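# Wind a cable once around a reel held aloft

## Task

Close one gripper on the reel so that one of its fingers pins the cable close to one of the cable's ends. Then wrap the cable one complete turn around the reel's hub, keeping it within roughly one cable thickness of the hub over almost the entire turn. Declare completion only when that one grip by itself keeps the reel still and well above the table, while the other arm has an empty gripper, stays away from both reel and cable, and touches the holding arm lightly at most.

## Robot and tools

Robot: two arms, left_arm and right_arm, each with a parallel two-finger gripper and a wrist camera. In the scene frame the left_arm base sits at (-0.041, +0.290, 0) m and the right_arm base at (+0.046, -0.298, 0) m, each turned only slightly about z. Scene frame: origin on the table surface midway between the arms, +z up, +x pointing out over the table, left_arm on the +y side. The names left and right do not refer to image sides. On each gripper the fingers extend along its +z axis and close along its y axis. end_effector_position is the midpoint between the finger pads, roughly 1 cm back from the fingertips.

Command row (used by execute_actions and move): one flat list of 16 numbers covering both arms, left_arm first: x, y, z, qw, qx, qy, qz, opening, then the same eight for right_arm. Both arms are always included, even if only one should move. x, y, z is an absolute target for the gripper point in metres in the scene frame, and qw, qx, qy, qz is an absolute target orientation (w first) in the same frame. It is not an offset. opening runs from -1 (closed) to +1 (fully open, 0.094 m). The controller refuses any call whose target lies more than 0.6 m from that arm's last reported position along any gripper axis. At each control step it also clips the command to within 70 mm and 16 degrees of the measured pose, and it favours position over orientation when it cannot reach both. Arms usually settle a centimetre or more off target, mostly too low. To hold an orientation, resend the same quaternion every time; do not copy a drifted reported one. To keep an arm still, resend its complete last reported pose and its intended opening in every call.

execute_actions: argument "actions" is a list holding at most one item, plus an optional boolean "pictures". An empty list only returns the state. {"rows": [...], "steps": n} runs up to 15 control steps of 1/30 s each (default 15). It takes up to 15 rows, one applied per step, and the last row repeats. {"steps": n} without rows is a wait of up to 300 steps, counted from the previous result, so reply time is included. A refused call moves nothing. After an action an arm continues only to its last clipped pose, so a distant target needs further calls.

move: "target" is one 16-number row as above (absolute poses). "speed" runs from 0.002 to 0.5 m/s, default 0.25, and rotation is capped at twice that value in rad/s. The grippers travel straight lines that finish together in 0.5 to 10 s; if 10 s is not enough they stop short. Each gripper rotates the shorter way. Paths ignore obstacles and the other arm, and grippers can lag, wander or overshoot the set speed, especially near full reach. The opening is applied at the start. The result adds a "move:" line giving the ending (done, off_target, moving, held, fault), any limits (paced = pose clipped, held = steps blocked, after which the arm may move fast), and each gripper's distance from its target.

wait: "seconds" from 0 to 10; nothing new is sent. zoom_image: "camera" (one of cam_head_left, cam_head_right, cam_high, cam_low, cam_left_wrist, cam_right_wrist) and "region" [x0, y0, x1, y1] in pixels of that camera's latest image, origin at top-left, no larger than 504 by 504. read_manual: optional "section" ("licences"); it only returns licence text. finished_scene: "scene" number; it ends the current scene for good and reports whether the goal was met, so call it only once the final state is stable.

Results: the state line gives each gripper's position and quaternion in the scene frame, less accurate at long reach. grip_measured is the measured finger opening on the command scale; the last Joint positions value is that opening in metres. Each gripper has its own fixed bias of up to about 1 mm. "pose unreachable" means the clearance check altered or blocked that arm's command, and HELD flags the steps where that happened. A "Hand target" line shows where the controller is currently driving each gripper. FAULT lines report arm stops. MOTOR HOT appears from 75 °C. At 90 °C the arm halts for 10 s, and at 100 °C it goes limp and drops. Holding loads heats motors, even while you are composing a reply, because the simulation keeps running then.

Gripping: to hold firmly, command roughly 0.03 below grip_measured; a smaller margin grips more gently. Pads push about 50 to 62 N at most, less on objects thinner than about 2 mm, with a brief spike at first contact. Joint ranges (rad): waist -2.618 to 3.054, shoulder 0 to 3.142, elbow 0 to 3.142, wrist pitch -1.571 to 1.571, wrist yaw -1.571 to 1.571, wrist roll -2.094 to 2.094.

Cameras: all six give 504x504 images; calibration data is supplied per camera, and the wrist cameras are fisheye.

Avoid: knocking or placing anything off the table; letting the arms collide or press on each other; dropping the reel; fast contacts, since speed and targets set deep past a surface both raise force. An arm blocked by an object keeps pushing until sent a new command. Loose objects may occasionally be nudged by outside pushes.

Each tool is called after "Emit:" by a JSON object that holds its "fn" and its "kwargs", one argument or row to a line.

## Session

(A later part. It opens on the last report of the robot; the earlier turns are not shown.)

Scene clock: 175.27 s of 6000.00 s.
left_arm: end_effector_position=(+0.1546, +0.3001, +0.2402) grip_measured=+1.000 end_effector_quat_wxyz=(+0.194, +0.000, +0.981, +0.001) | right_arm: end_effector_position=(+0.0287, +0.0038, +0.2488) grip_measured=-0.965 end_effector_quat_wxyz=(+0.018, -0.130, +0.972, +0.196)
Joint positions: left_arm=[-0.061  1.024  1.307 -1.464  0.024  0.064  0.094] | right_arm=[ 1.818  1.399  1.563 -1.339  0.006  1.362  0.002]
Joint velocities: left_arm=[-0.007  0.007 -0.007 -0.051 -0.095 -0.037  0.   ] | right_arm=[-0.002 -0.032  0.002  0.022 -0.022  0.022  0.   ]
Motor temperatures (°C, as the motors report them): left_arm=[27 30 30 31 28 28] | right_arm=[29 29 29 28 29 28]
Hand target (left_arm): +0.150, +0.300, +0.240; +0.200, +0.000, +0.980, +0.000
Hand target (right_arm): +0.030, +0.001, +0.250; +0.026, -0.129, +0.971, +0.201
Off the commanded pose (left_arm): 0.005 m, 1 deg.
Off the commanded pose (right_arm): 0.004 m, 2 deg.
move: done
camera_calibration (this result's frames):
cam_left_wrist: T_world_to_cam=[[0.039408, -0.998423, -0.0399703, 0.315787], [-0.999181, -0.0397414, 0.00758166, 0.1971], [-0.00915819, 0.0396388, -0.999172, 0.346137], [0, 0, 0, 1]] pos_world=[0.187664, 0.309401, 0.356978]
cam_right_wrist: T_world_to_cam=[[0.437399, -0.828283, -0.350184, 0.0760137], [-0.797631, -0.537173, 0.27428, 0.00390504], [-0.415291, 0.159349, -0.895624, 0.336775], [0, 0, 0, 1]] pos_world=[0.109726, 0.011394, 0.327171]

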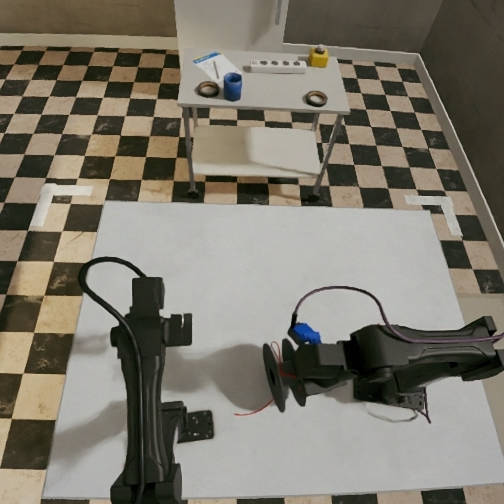

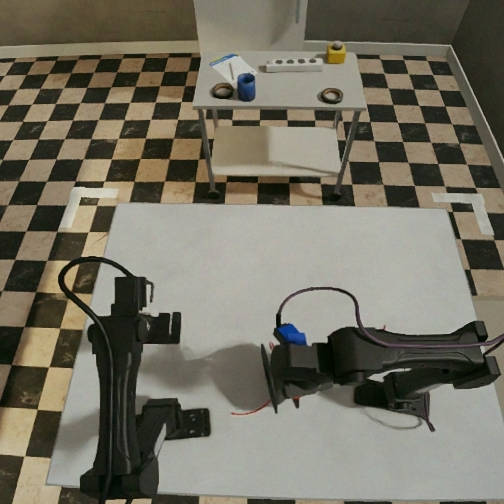

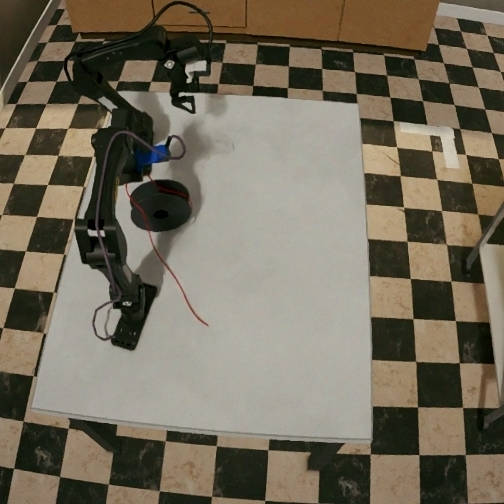

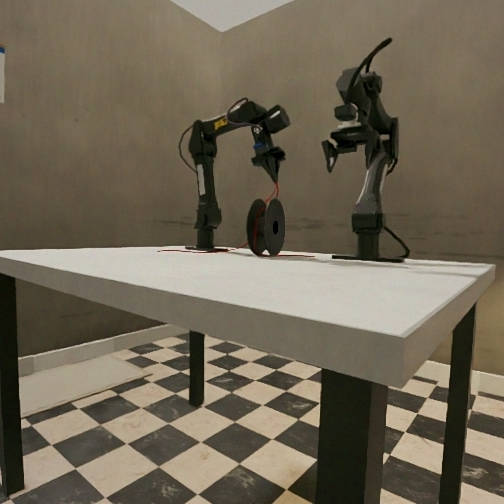

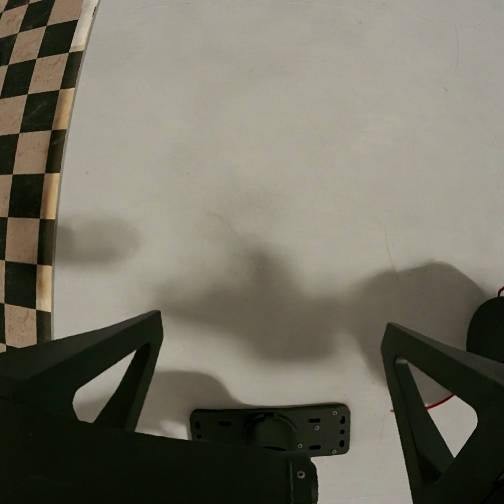

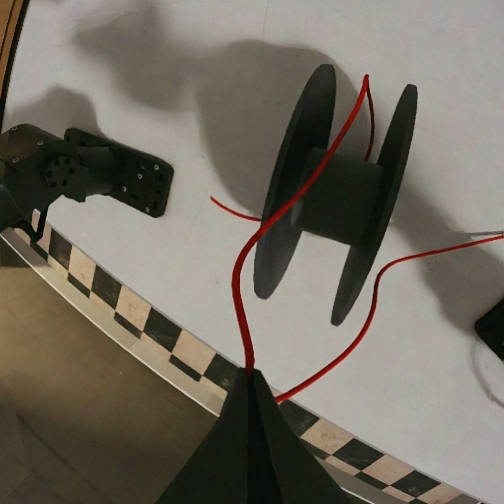

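Emit:
{"fn": "move", "kwargs": {
  "target": [0.15,0.3,0.24,0.2,0,0.98,0,1,-0.03,-0.03,0.18,0,0,0.99,0.12,-0.98],
  "speed": 0.05
}}

Scene clock: 181.73 s of 6000.00 s.
left_arm: end_effector_position=(+0.1546, +0.3001, +0.2402) grip_measured=+1.000 end_effector_quat_wxyz=(+0.194, +0.000, +0.981, +0.001) | right_arm: end_effector_position=(-0.0325, -0.0261, +0.1838) grip_measured=-0.965 end_effector_quat_wxyz=(-0.015, -0.001, +0.992, +0.124)
Joint positions: left_arm=[-0.061  1.024  1.307 -1.464  0.024  0.064  0.094] | right_arm=[ 2.067  1.399  1.341 -1.268  0.046  1.871  0.002]
Joint velocities: left_arm=[-0.007  0.007 -0.017 -0.007 -0.007  0.037  0.   ] | right_arm=[-0.007  0.022 -0.012 -0.037 -0.066  0.007  0.001]
Motor temperatures (°C, as the motors report them): left_arm=[27 30 30 31 28 28] | right_arm=[29 29 29 28 29 28]
Hand target (left_arm): +0.150, +0.300, +0.240; +0.200, +0.000, +0.980, +0.000
Hand target (right_arm): -0.031, -0.029, +0.179; -0.005, -0.000, +0.993, +0.120
Off the commanded pose (left_arm): 0.005 m, 1 deg.
Off the commanded pose (right_arm): 0.006 m, 2 deg.
move: done
camera_calibration (this result's frames):
cam_left_wrist: T_world_to_cam=[[0.039408, -0.998423, -0.0399703, 0.315787], [-0.999181, -0.0397414, 0.00758166, 0.1971], [-0.00915819, 0.0396388, -0.999172, 0.346137], [0, 0, 0, 1]] pos_world=[0.187664, 0.309401, 0.356978]
cam_right_wrist: T_world_to_cam=[[0.186974, -0.951785, -0.243198, 0.0242023], [-0.865417, -0.276736, 0.417697, -0.0649454], [-0.464859, 0.132369, -0.875434, 0.251898], [0, 0, 0, 1]] pos_world=[0.056367, -0.0282808, 0.253533]

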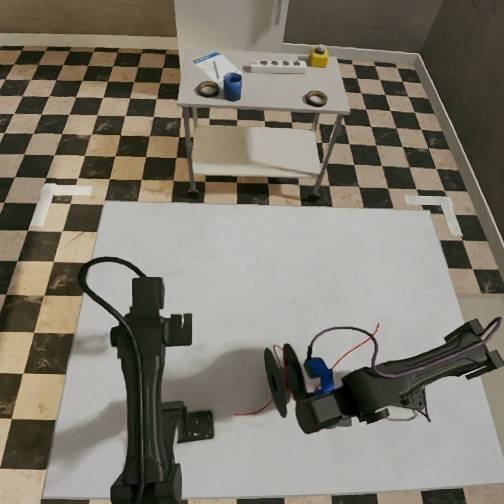

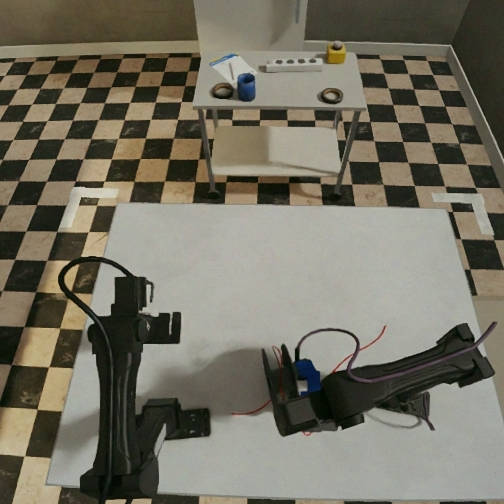

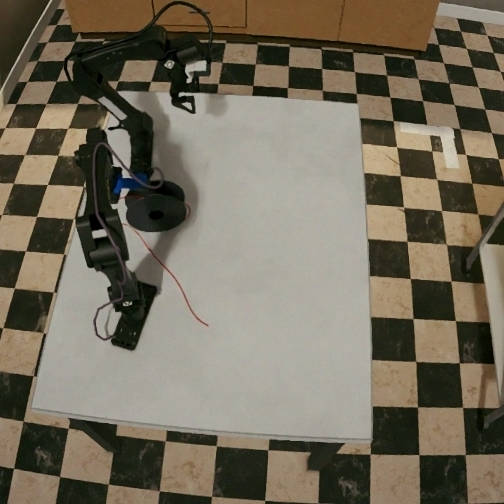

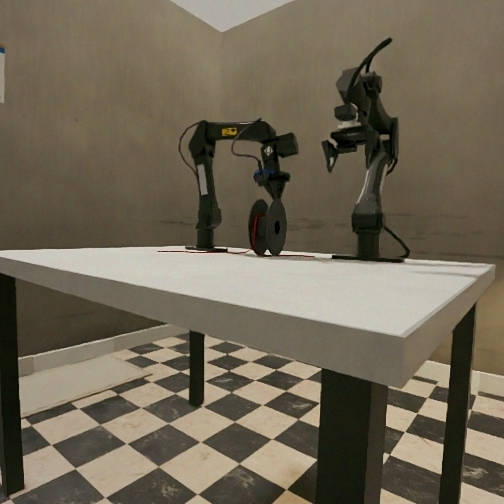

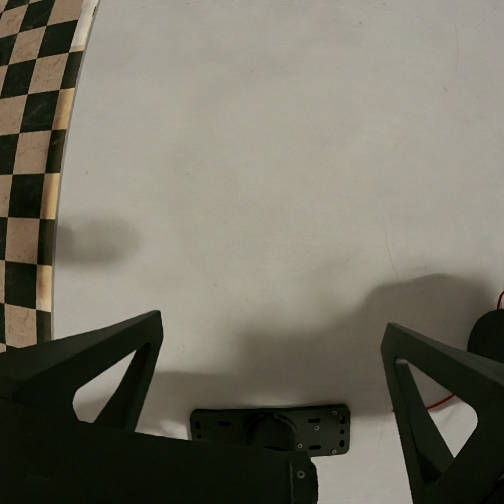

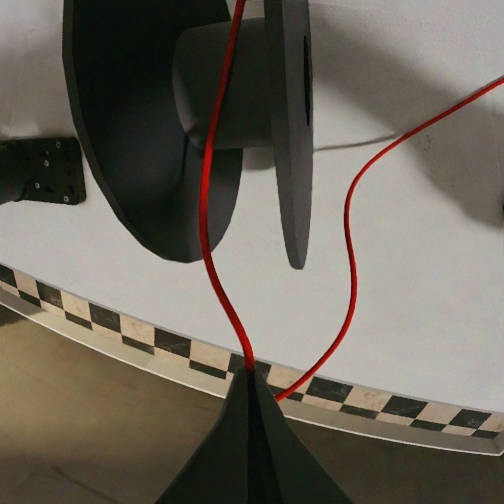

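Emit:
{"fn": "move", "kwargs": {
  "target": [0.15,0.3,0.24,0.2,0,0.98,0,1,-0.025,-0.03,0.135,0,0,0.99,0.12,-0.98],
  "speed": 0.04
}}

Emit:
{"fn": "move", "kwargs": {
  "target": [0.15,0.3,0.24,0.2,0,0.98,0,1,-0.025,-0.03,0.135,0,0,0.99,0.12,-0.5]
}}

Emit:
{"fn": "move", "kwargs": {
  "target": [0.15,0.3,0.24,0.2,0,0.98,0,1,0.0,-0.05,0.25,0.03,-0.13,0.97,0.2,-0.5],
  "speed": 0.12
}}

Scene clock: 187.40 s of 6000.00 s.
left_arm: end_effector_position=(+0.1546, +0.3001, +0.2402) grip_measured=+1.000 end_effector_quat_wxyz=(+0.194, +0.000, +0.981, +0.001) | right_arm: end_effector_position=(-0.0313, -0.0270, +0.1341) grip_measured=-0.965 end_effector_quat_wxyz=(-0.010, +0.000, +0.993, +0.114)
Joint positions: left_arm=[-0.061  1.024  1.307 -1.464  0.024  0.064  0.094] | right_arm=[ 2.067  1.399  1.148 -1.097  0.051  1.874  0.002]
Joint velocities: left_arm=[-0.012 -0.022  0.022  0.007 -0.007 -0.066  0.   ] | right_arm=[-0.007  0.002 -0.012 -0.037  0.022 -0.081 -0.   ]
Motor temperatures (°C, as the motors report them): left_arm=[27 30 30 31 28 28] | right_arm=[29 29 29 28 29 28]
Hand target (left_arm): +0.150, +0.300, +0.240; +0.200, +0.000, +0.980, +0.000
Hand target (right_arm): -0.025, -0.029, +0.135; +0.000, +0.000, +0.993, +0.120
Off the commanded pose (left_arm): 0.005 m, 1 deg.
Off the commanded pose (right_arm): 0.007 m, 1 deg.
move: done
camera_calibration (this result's frames):
cam_left_wrist: T_world_to_cam=[[0.039408, -0.998423, -0.0399703, 0.315787], [-0.999181, -0.0397414, 0.00758166, 0.1971], [-0.00915819, 0.0396388, -0.999172, 0.346137], [0, 0, 0, 1]] pos_world=[0.187664, 0.309401, 0.356978]
cam_right_wrist: T_world_to_cam=[[0.185506, -0.957139, -0.222424, 0.00812857], [-0.870931, -0.26497, 0.413849, -0.0427396], [-0.455046, 0.116945, -0.882755, 0.209958], [0, 0, 0, 1]] pos_world=[0.0568094, -0.028098, 0.204837]

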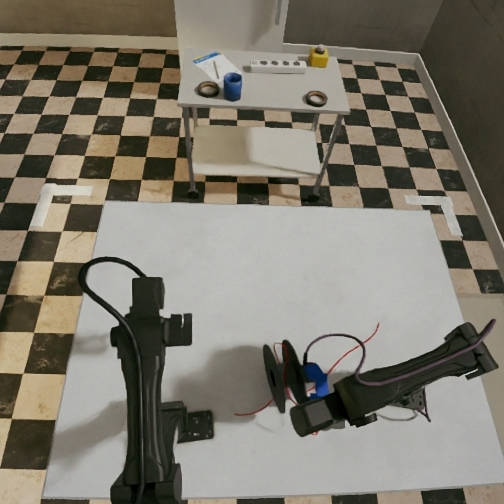

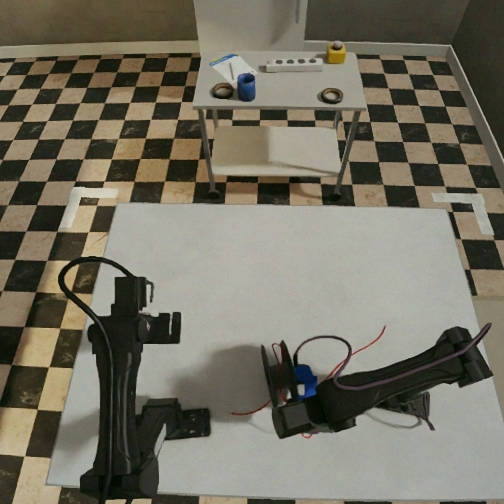

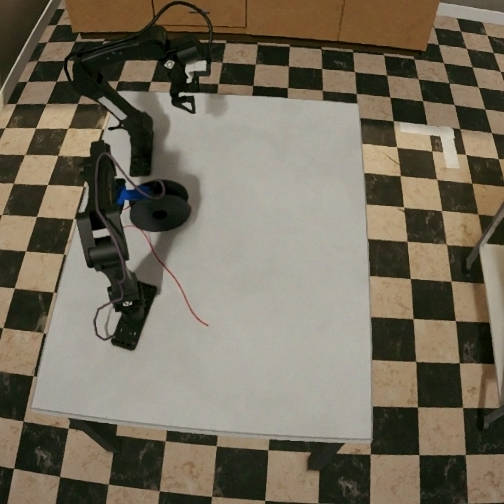

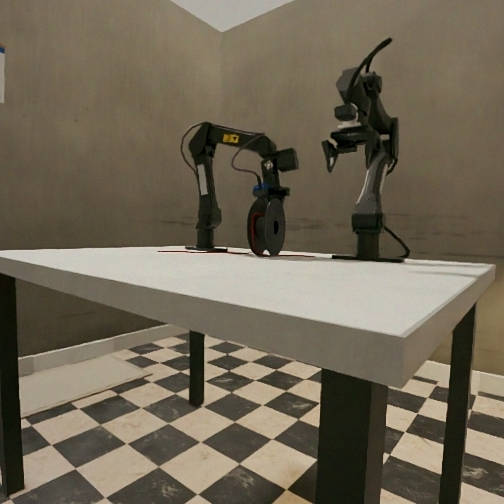

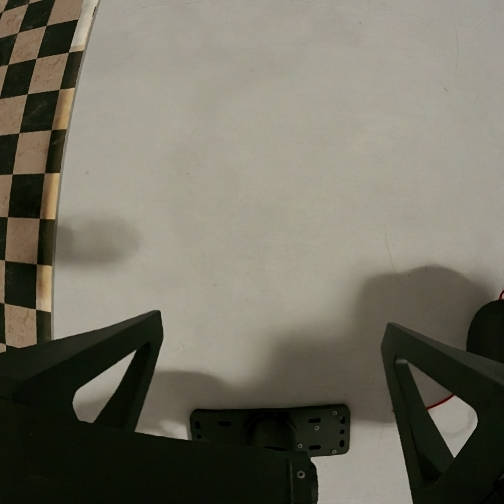

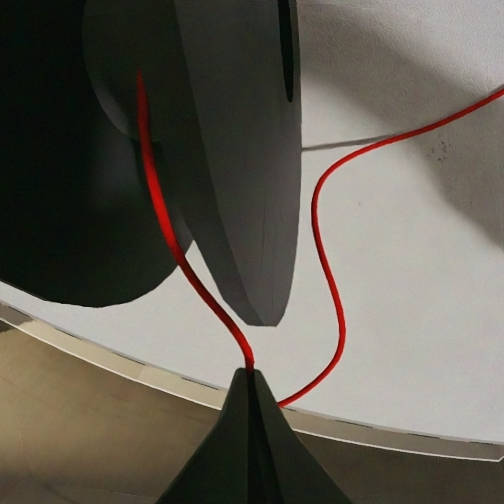

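Scene clock: 188.10 s of 6000.00 s.
left_arm: end_effector_position=(+0.1546, +0.3001, +0.2402) grip_measured=+1.000 end_effector_quat_wxyz=(+0.194, +0.000, +0.981, +0.001) | right_arm: end_effector_position=(-0.0313, -0.0269, +0.1341) grip_measured=-0.503 end_effector_quat_wxyz=(-0.009, +0.000, +0.993, +0.114)
Joint positions: left_arm=[-0.061  1.024  1.307 -1.464  0.024  0.064  0.094] | right_arm=[ 2.067  1.399  1.148 -1.096  0.051  1.874  0.023]
Joint velocities: left_arm=[ 0.012 -0.012  0.002 -0.007  0.007 -0.022  0.   ] | right_arm=[ 0.012 -0.007 -0.007 -0.022  0.022  0.037 -0.001]
Motor temperatures (°C, as the motors report them): left_arm=[27 30 30 31 28 28] | right_arm=[29 29 29 28 29 28]
Hand target (left_arm): +0.150, +0.300, +0.240; +0.200, +0.000, +0.980, +0.000
Hand target (right_arm): -0.025, -0.030, +0.135; +0.000, +0.000, +0.993, +0.120
Off the commanded pose (left_arm): 0.005 m, 1 deg.
Off the commanded pose (right_arm): 0.007 m, 1 deg.
move: done
camera_calibration (this result's frames):
cam_left_wrist: T_world_to_cam=[[0.039408, -0.998423, -0.0399703, 0.315787], [-0.999181, -0.0397414, 0.00758166, 0.1971], [-0.00915819, 0.0396388, -0.999172, 0.346137], [0, 0, 0, 1]] pos_world=[0.187664, 0.309401, 0.356978]
cam_right_wrist: T_world_to_cam=[[0.185478, -0.957049, -0.222836, 0.00828715], [-0.871052, -0.265093, 0.413514, -0.0426512], [-0.454825, 0.117404, -0.882808, 0.21001], [0, 0, 0, 1]] pos_world=[0.0568294, -0.0280312, 0.204882]

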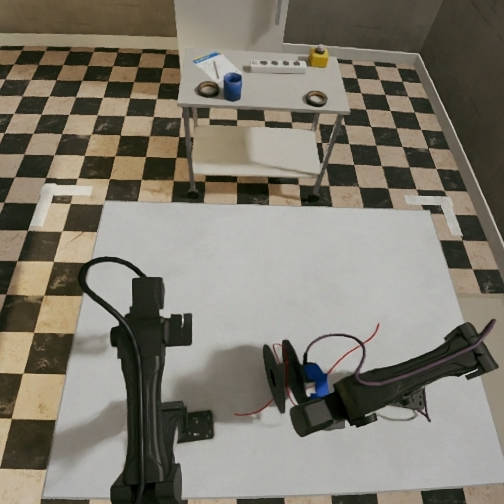

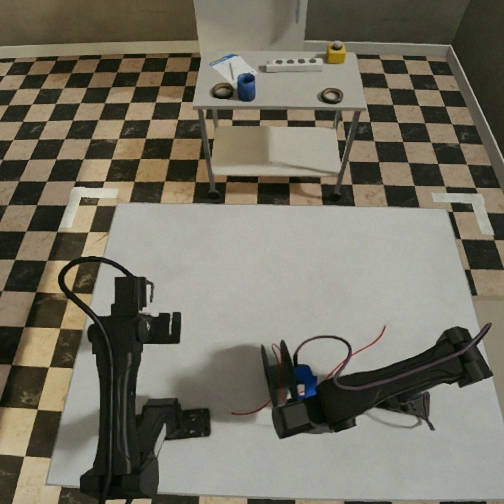

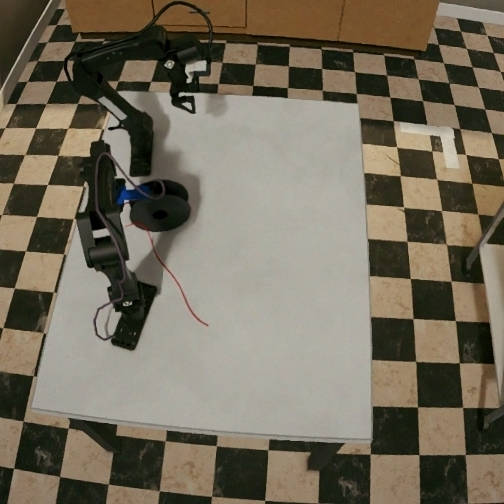

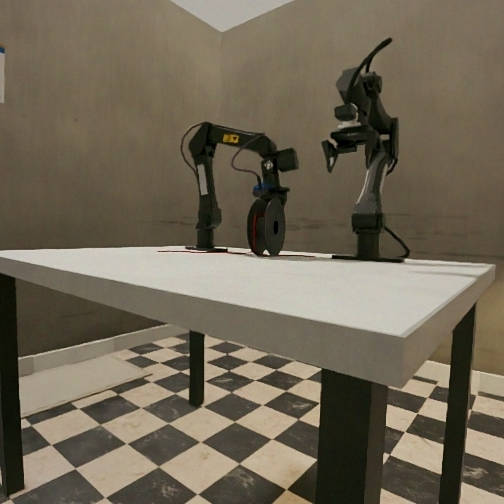

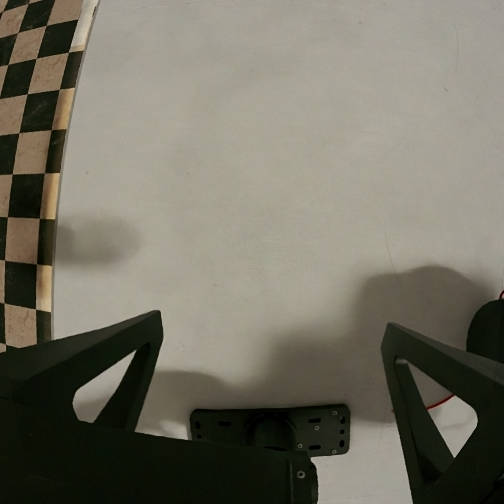

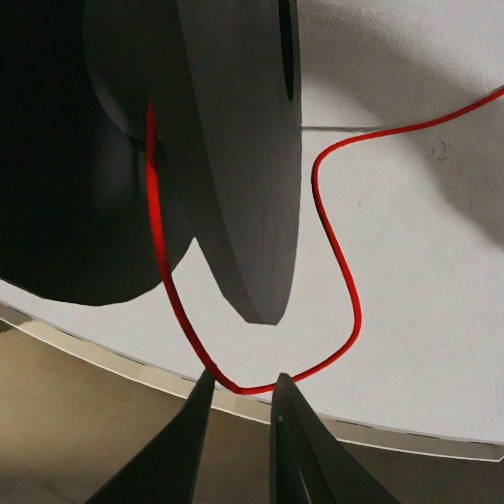

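Scene clock: 189.97 s of 6000.00 s.
left_arm: end_effector_position=(+0.1546, +0.3001, +0.2402) grip_measured=+1.000 end_effector_quat_wxyz=(+0.194, +0.000, +0.981, +0.001) | right_arm: end_effector_position=(-0.0062, -0.0498, +0.2408) grip_measured=-0.503 end_effector_quat_wxyz=(+0.021, -0.131, +0.973, +0.191)
Joint positions: left_arm=[-0.061  1.024  1.307 -1.464  0.024  0.064  0.094] | right_arm=[ 2.029  1.234  1.417 -1.378  0.092  1.556  0.023]
Joint velocities: left_arm=[ 0.012 -0.012  0.007 -0.007 -0.051 -0.007  0.   ] | right_arm=[ 0.002 -0.012 -0.017 -0.095  0.022  0.051 -0.001]
Motor temperatures (°C, as the motors report them): left_arm=[27 30 30 31 28 28] | right_arm=[29 29 29 28 29 28]
Hand target (left_arm): +0.150, +0.300, +0.240; +0.200, +0.000, +0.980, +0.000
Hand target (right_arm): +0.000, -0.052, +0.250; +0.032, -0.130, +0.971, +0.200
Off the commanded pose (left_arm): 0.005 m, 1 deg.
Off the commanded pose (right_arm): 0.011 m, 2 deg.
move: off_target (right_arm)
camera_calibration (this result's frames):
cam_left_wrist: T_world_to_cam=[[0.039408, -0.998423, -0.0399703, 0.315787], [-0.999181, -0.0397414, 0.00758166, 0.1971], [-0.00915819, 0.0396388, -0.999172, 0.346137], [0, 0, 0, 1]] pos_world=[0.187664, 0.309401, 0.356978]
cam_right_wrist: T_world_to_cam=[[0.439697, -0.832154, -0.337916, 0.0410026], [-0.800554, -0.533684, 0.27257, -0.0499515], [-0.407161, 0.150671, -0.900843, 0.324547], [0, 0, 0, 1]] pos_world=[0.0741253, -0.0414378, 0.319837]

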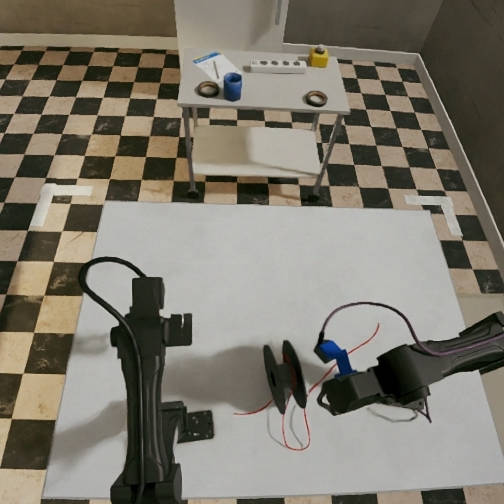

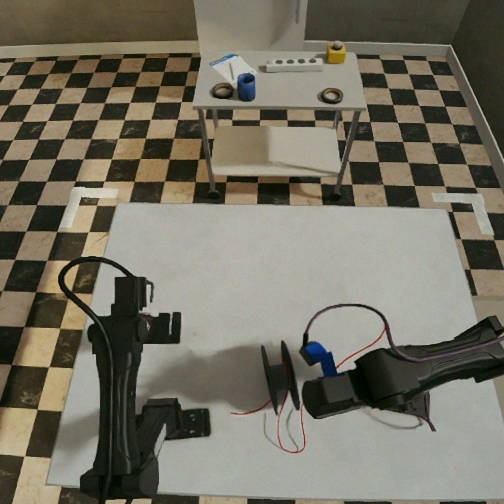

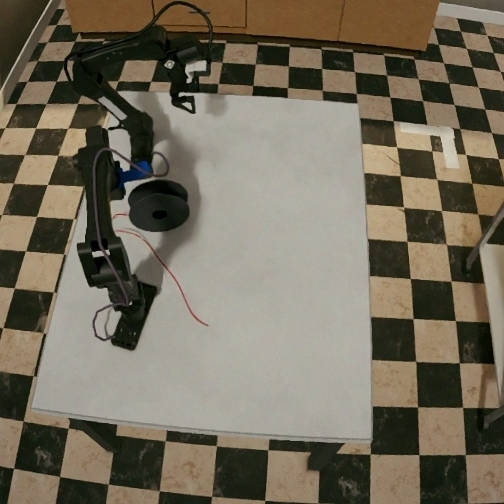

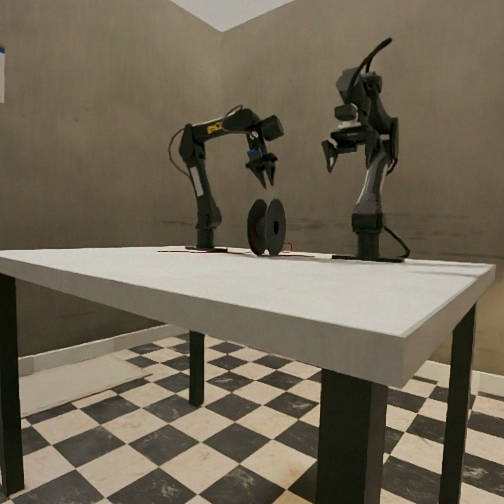

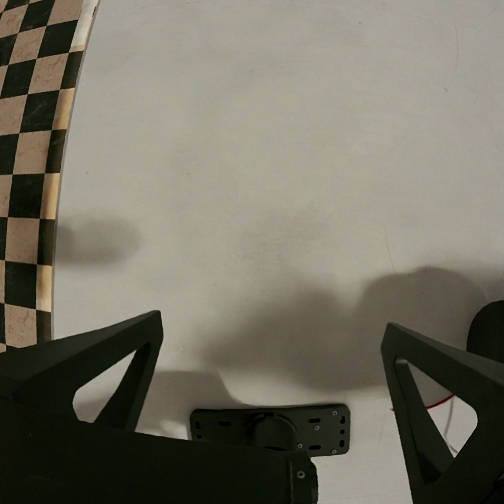

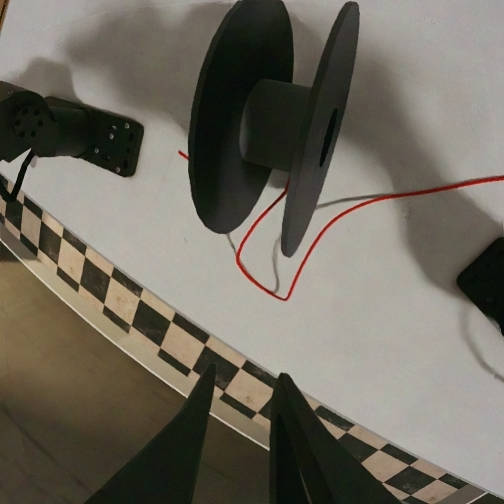

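Emit:
{"fn": "move", "kwargs": {
  "target": [0.2,0.42,0.24,0.2,0,0.98,0,1,0.03,0.115,0.21,0.07,-0.7,0.7,0.07,-0.2],
  "speed": 0.2
}}

Emit:
{"fn": "move", "kwargs": {
  "target": [0.2,0.42,0.24,0.2,0,0.98,0,1,0.03,0.115,0.06,0,-0.707,0.707,0,-0.2],
  "speed": 0.1
}}

Scene clock: 206.93 s of 6000.00 s.
left_arm: end_effector_position=(+0.1960, +0.4147, +0.2311) grip_measured=+1.000 end_effector_quat_wxyz=(+0.187, -0.001, +0.982, -0.005) | right_arm: end_effector_position=(+0.0247, +0.1131, +0.2090) grip_measured=-0.203 end_effector_quat_wxyz=(-0.066, +0.704, -0.703, -0.072)
Joint positions: left_arm=[ 0.502  1.326  1.448 -1.389  0.227  0.594  0.094] | right_arm=[ 1.811  1.998  2.139 -1.516  0.001  0.049  0.037]
Joint velocities: left_arm=[-0.002 -0.007 -0.007 -0.007  0.051 -0.007  0.   ] | right_arm=[-0.022 -0.007  0.002 -0.022 -0.051 -0.066 -0.001]
Motor temperatures (°C, as the motors report them): left_arm=[27 30 31 31 28 28] | right_arm=[29 29 30 28 29 28]
Hand target (left_arm): +0.203, +0.420, +0.240; +0.203, -0.000, +0.979, +0.001
Hand target (right_arm): +0.030, +0.115, +0.212; -0.072, +0.704, -0.703, -0.069
Off the commanded pose (left_arm): 0.011 m, 2 deg.
Off the commanded pose (right_arm): 0.006 m, 1 deg.
After step 200, 6.50 s passed at rest.
move: off_target (left_arm)
camera_calibration (this result's frames):
cam_left_wrist: T_world_to_cam=[[0.0390422, -0.998871, -0.0270799, 0.425429], [-0.998985, -0.0396276, 0.0214308, 0.23987], [-0.0224797, 0.0262157, -0.999404, 0.341154], [0, 0, 0, 1]] pos_world=[0.230686, 0.42551, 0.34733]
cam_right_wrist: T_world_to_cam=[[0.981899, 0.186627, 0.0323311, -0.0537851], [0.17156, -0.948661, 0.265726, 0.0947565], [0.0802629, -0.25537, -0.963506, 0.33097], [0, 0, 0, 1]] pos_world=[0.00999054, 0.184449, 0.295451]

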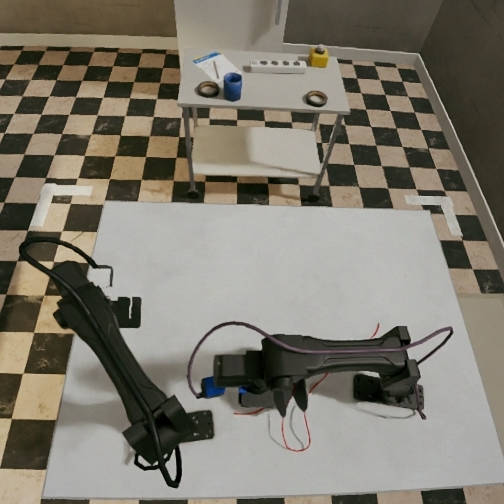

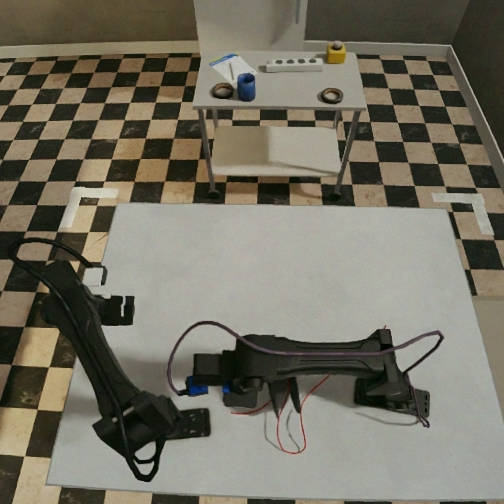

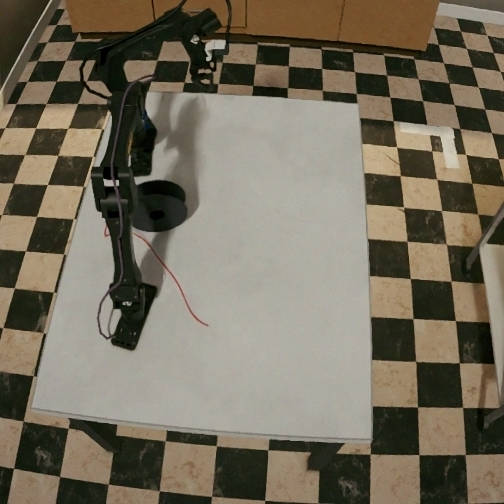

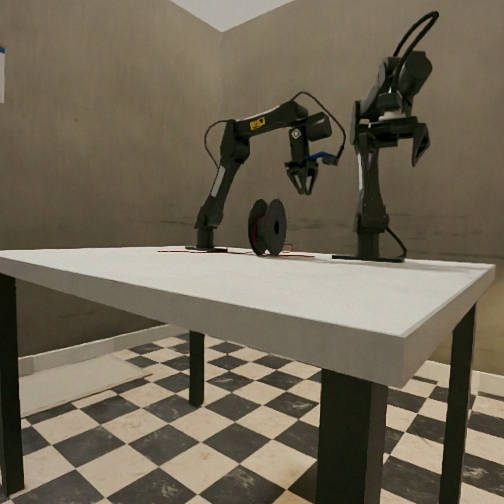

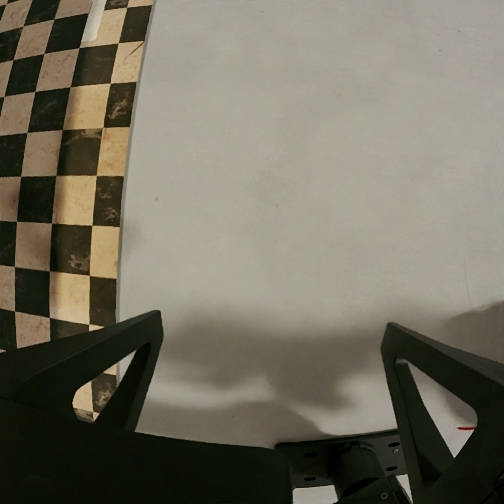

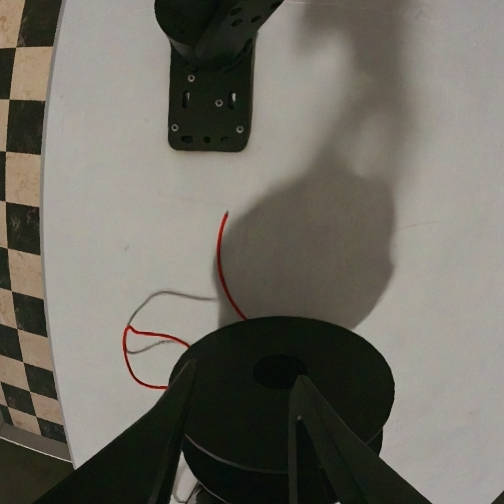

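Scene clock: 208.83 s of 6000.00 s.
left_arm: end_effector_position=(+0.1960, +0.4147, +0.2311) grip_measured=+1.000 end_effector_quat_wxyz=(+0.187, +0.002, +0.982, -0.005) | right_arm: end_effector_position=(+0.0272, +0.1168, +0.0642) grip_measured=-0.203 end_effector_quat_wxyz=(-0.001, +0.708, -0.706, +0.000)
Joint positions: left_arm=[ 0.502  1.326  1.448 -1.389  0.227  0.601  0.094] | right_arm=[ 1.804  2.15   1.803 -1.223  0.001  0.043  0.037]
Joint velocities: left_arm=[ 0.017 -0.007 -0.012 -0.037  0.007 -0.007  0.   ] | right_arm=[ 0.002 -0.002 -0.017  0.007 -0.007 -0.037 -0.   ]
Motor temperatures (°C, as the motors report them): left_arm=[27 30 31 31 28 28] | right_arm=[29 29 29 28 29 28]
Hand target (left_arm): +0.200, +0.420, +0.240; +0.200, +0.000, +0.980, +0.000
Hand target (right_arm): +0.030, +0.117, +0.060; +0.001, +0.707, -0.707, -0.001
Off the commanded pose (left_arm): 0.011 m, 2 deg.
Off the commanded pose (right_arm): 0.005 m, 0 deg.
move: off_target (left_arm)
camera_calibration (this result's frames):
cam_left_wrist: T_world_to_cam=[[0.0333737, -0.999013, -0.0293183, 0.427117], [-0.999195, -0.0340045, 0.0212857, 0.237613], [-0.0222616, 0.0285843, -0.999343, 0.340115], [0, 0, 0, 1]] pos_world=[0.230739, 0.425053, 0.347356]
cam_right_wrist: T_world_to_cam=[[0.981711, 0.190303, 0.00531832, -0.0509503], [0.168009, -0.879166, 0.445915, 0.11676], [0.0895346, -0.436866, -0.895059, 0.208734], [0, 0, 0, 1]] pos_world=[0.0117129, 0.203536, 0.135035]

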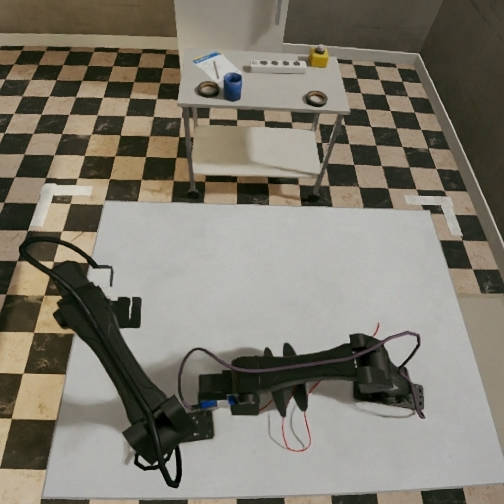

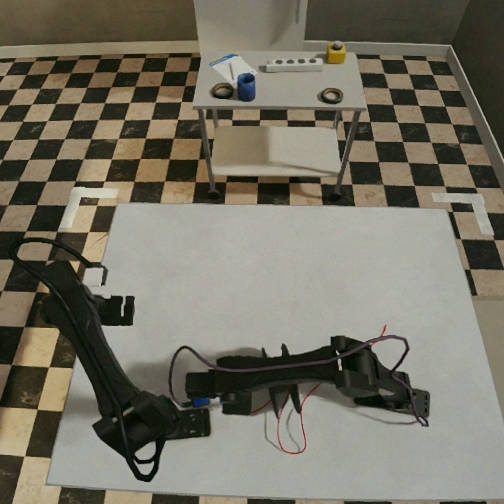

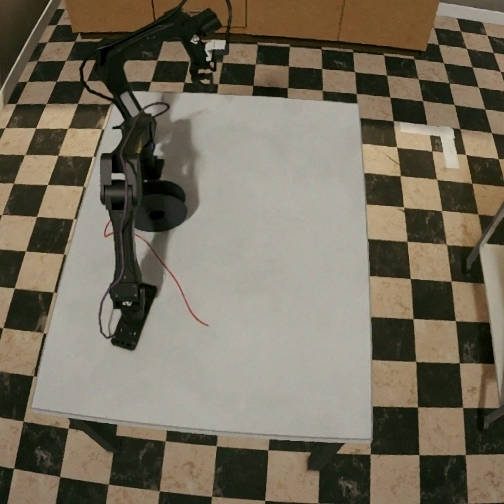

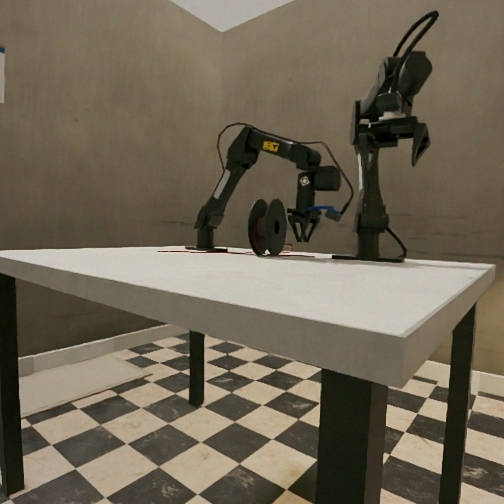

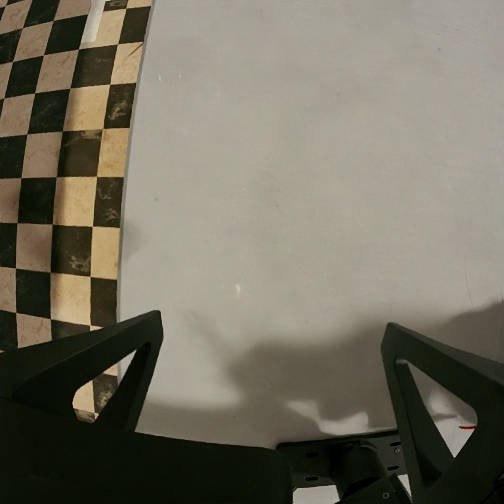

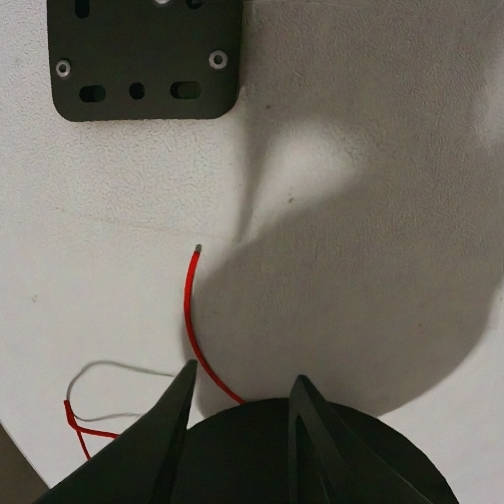

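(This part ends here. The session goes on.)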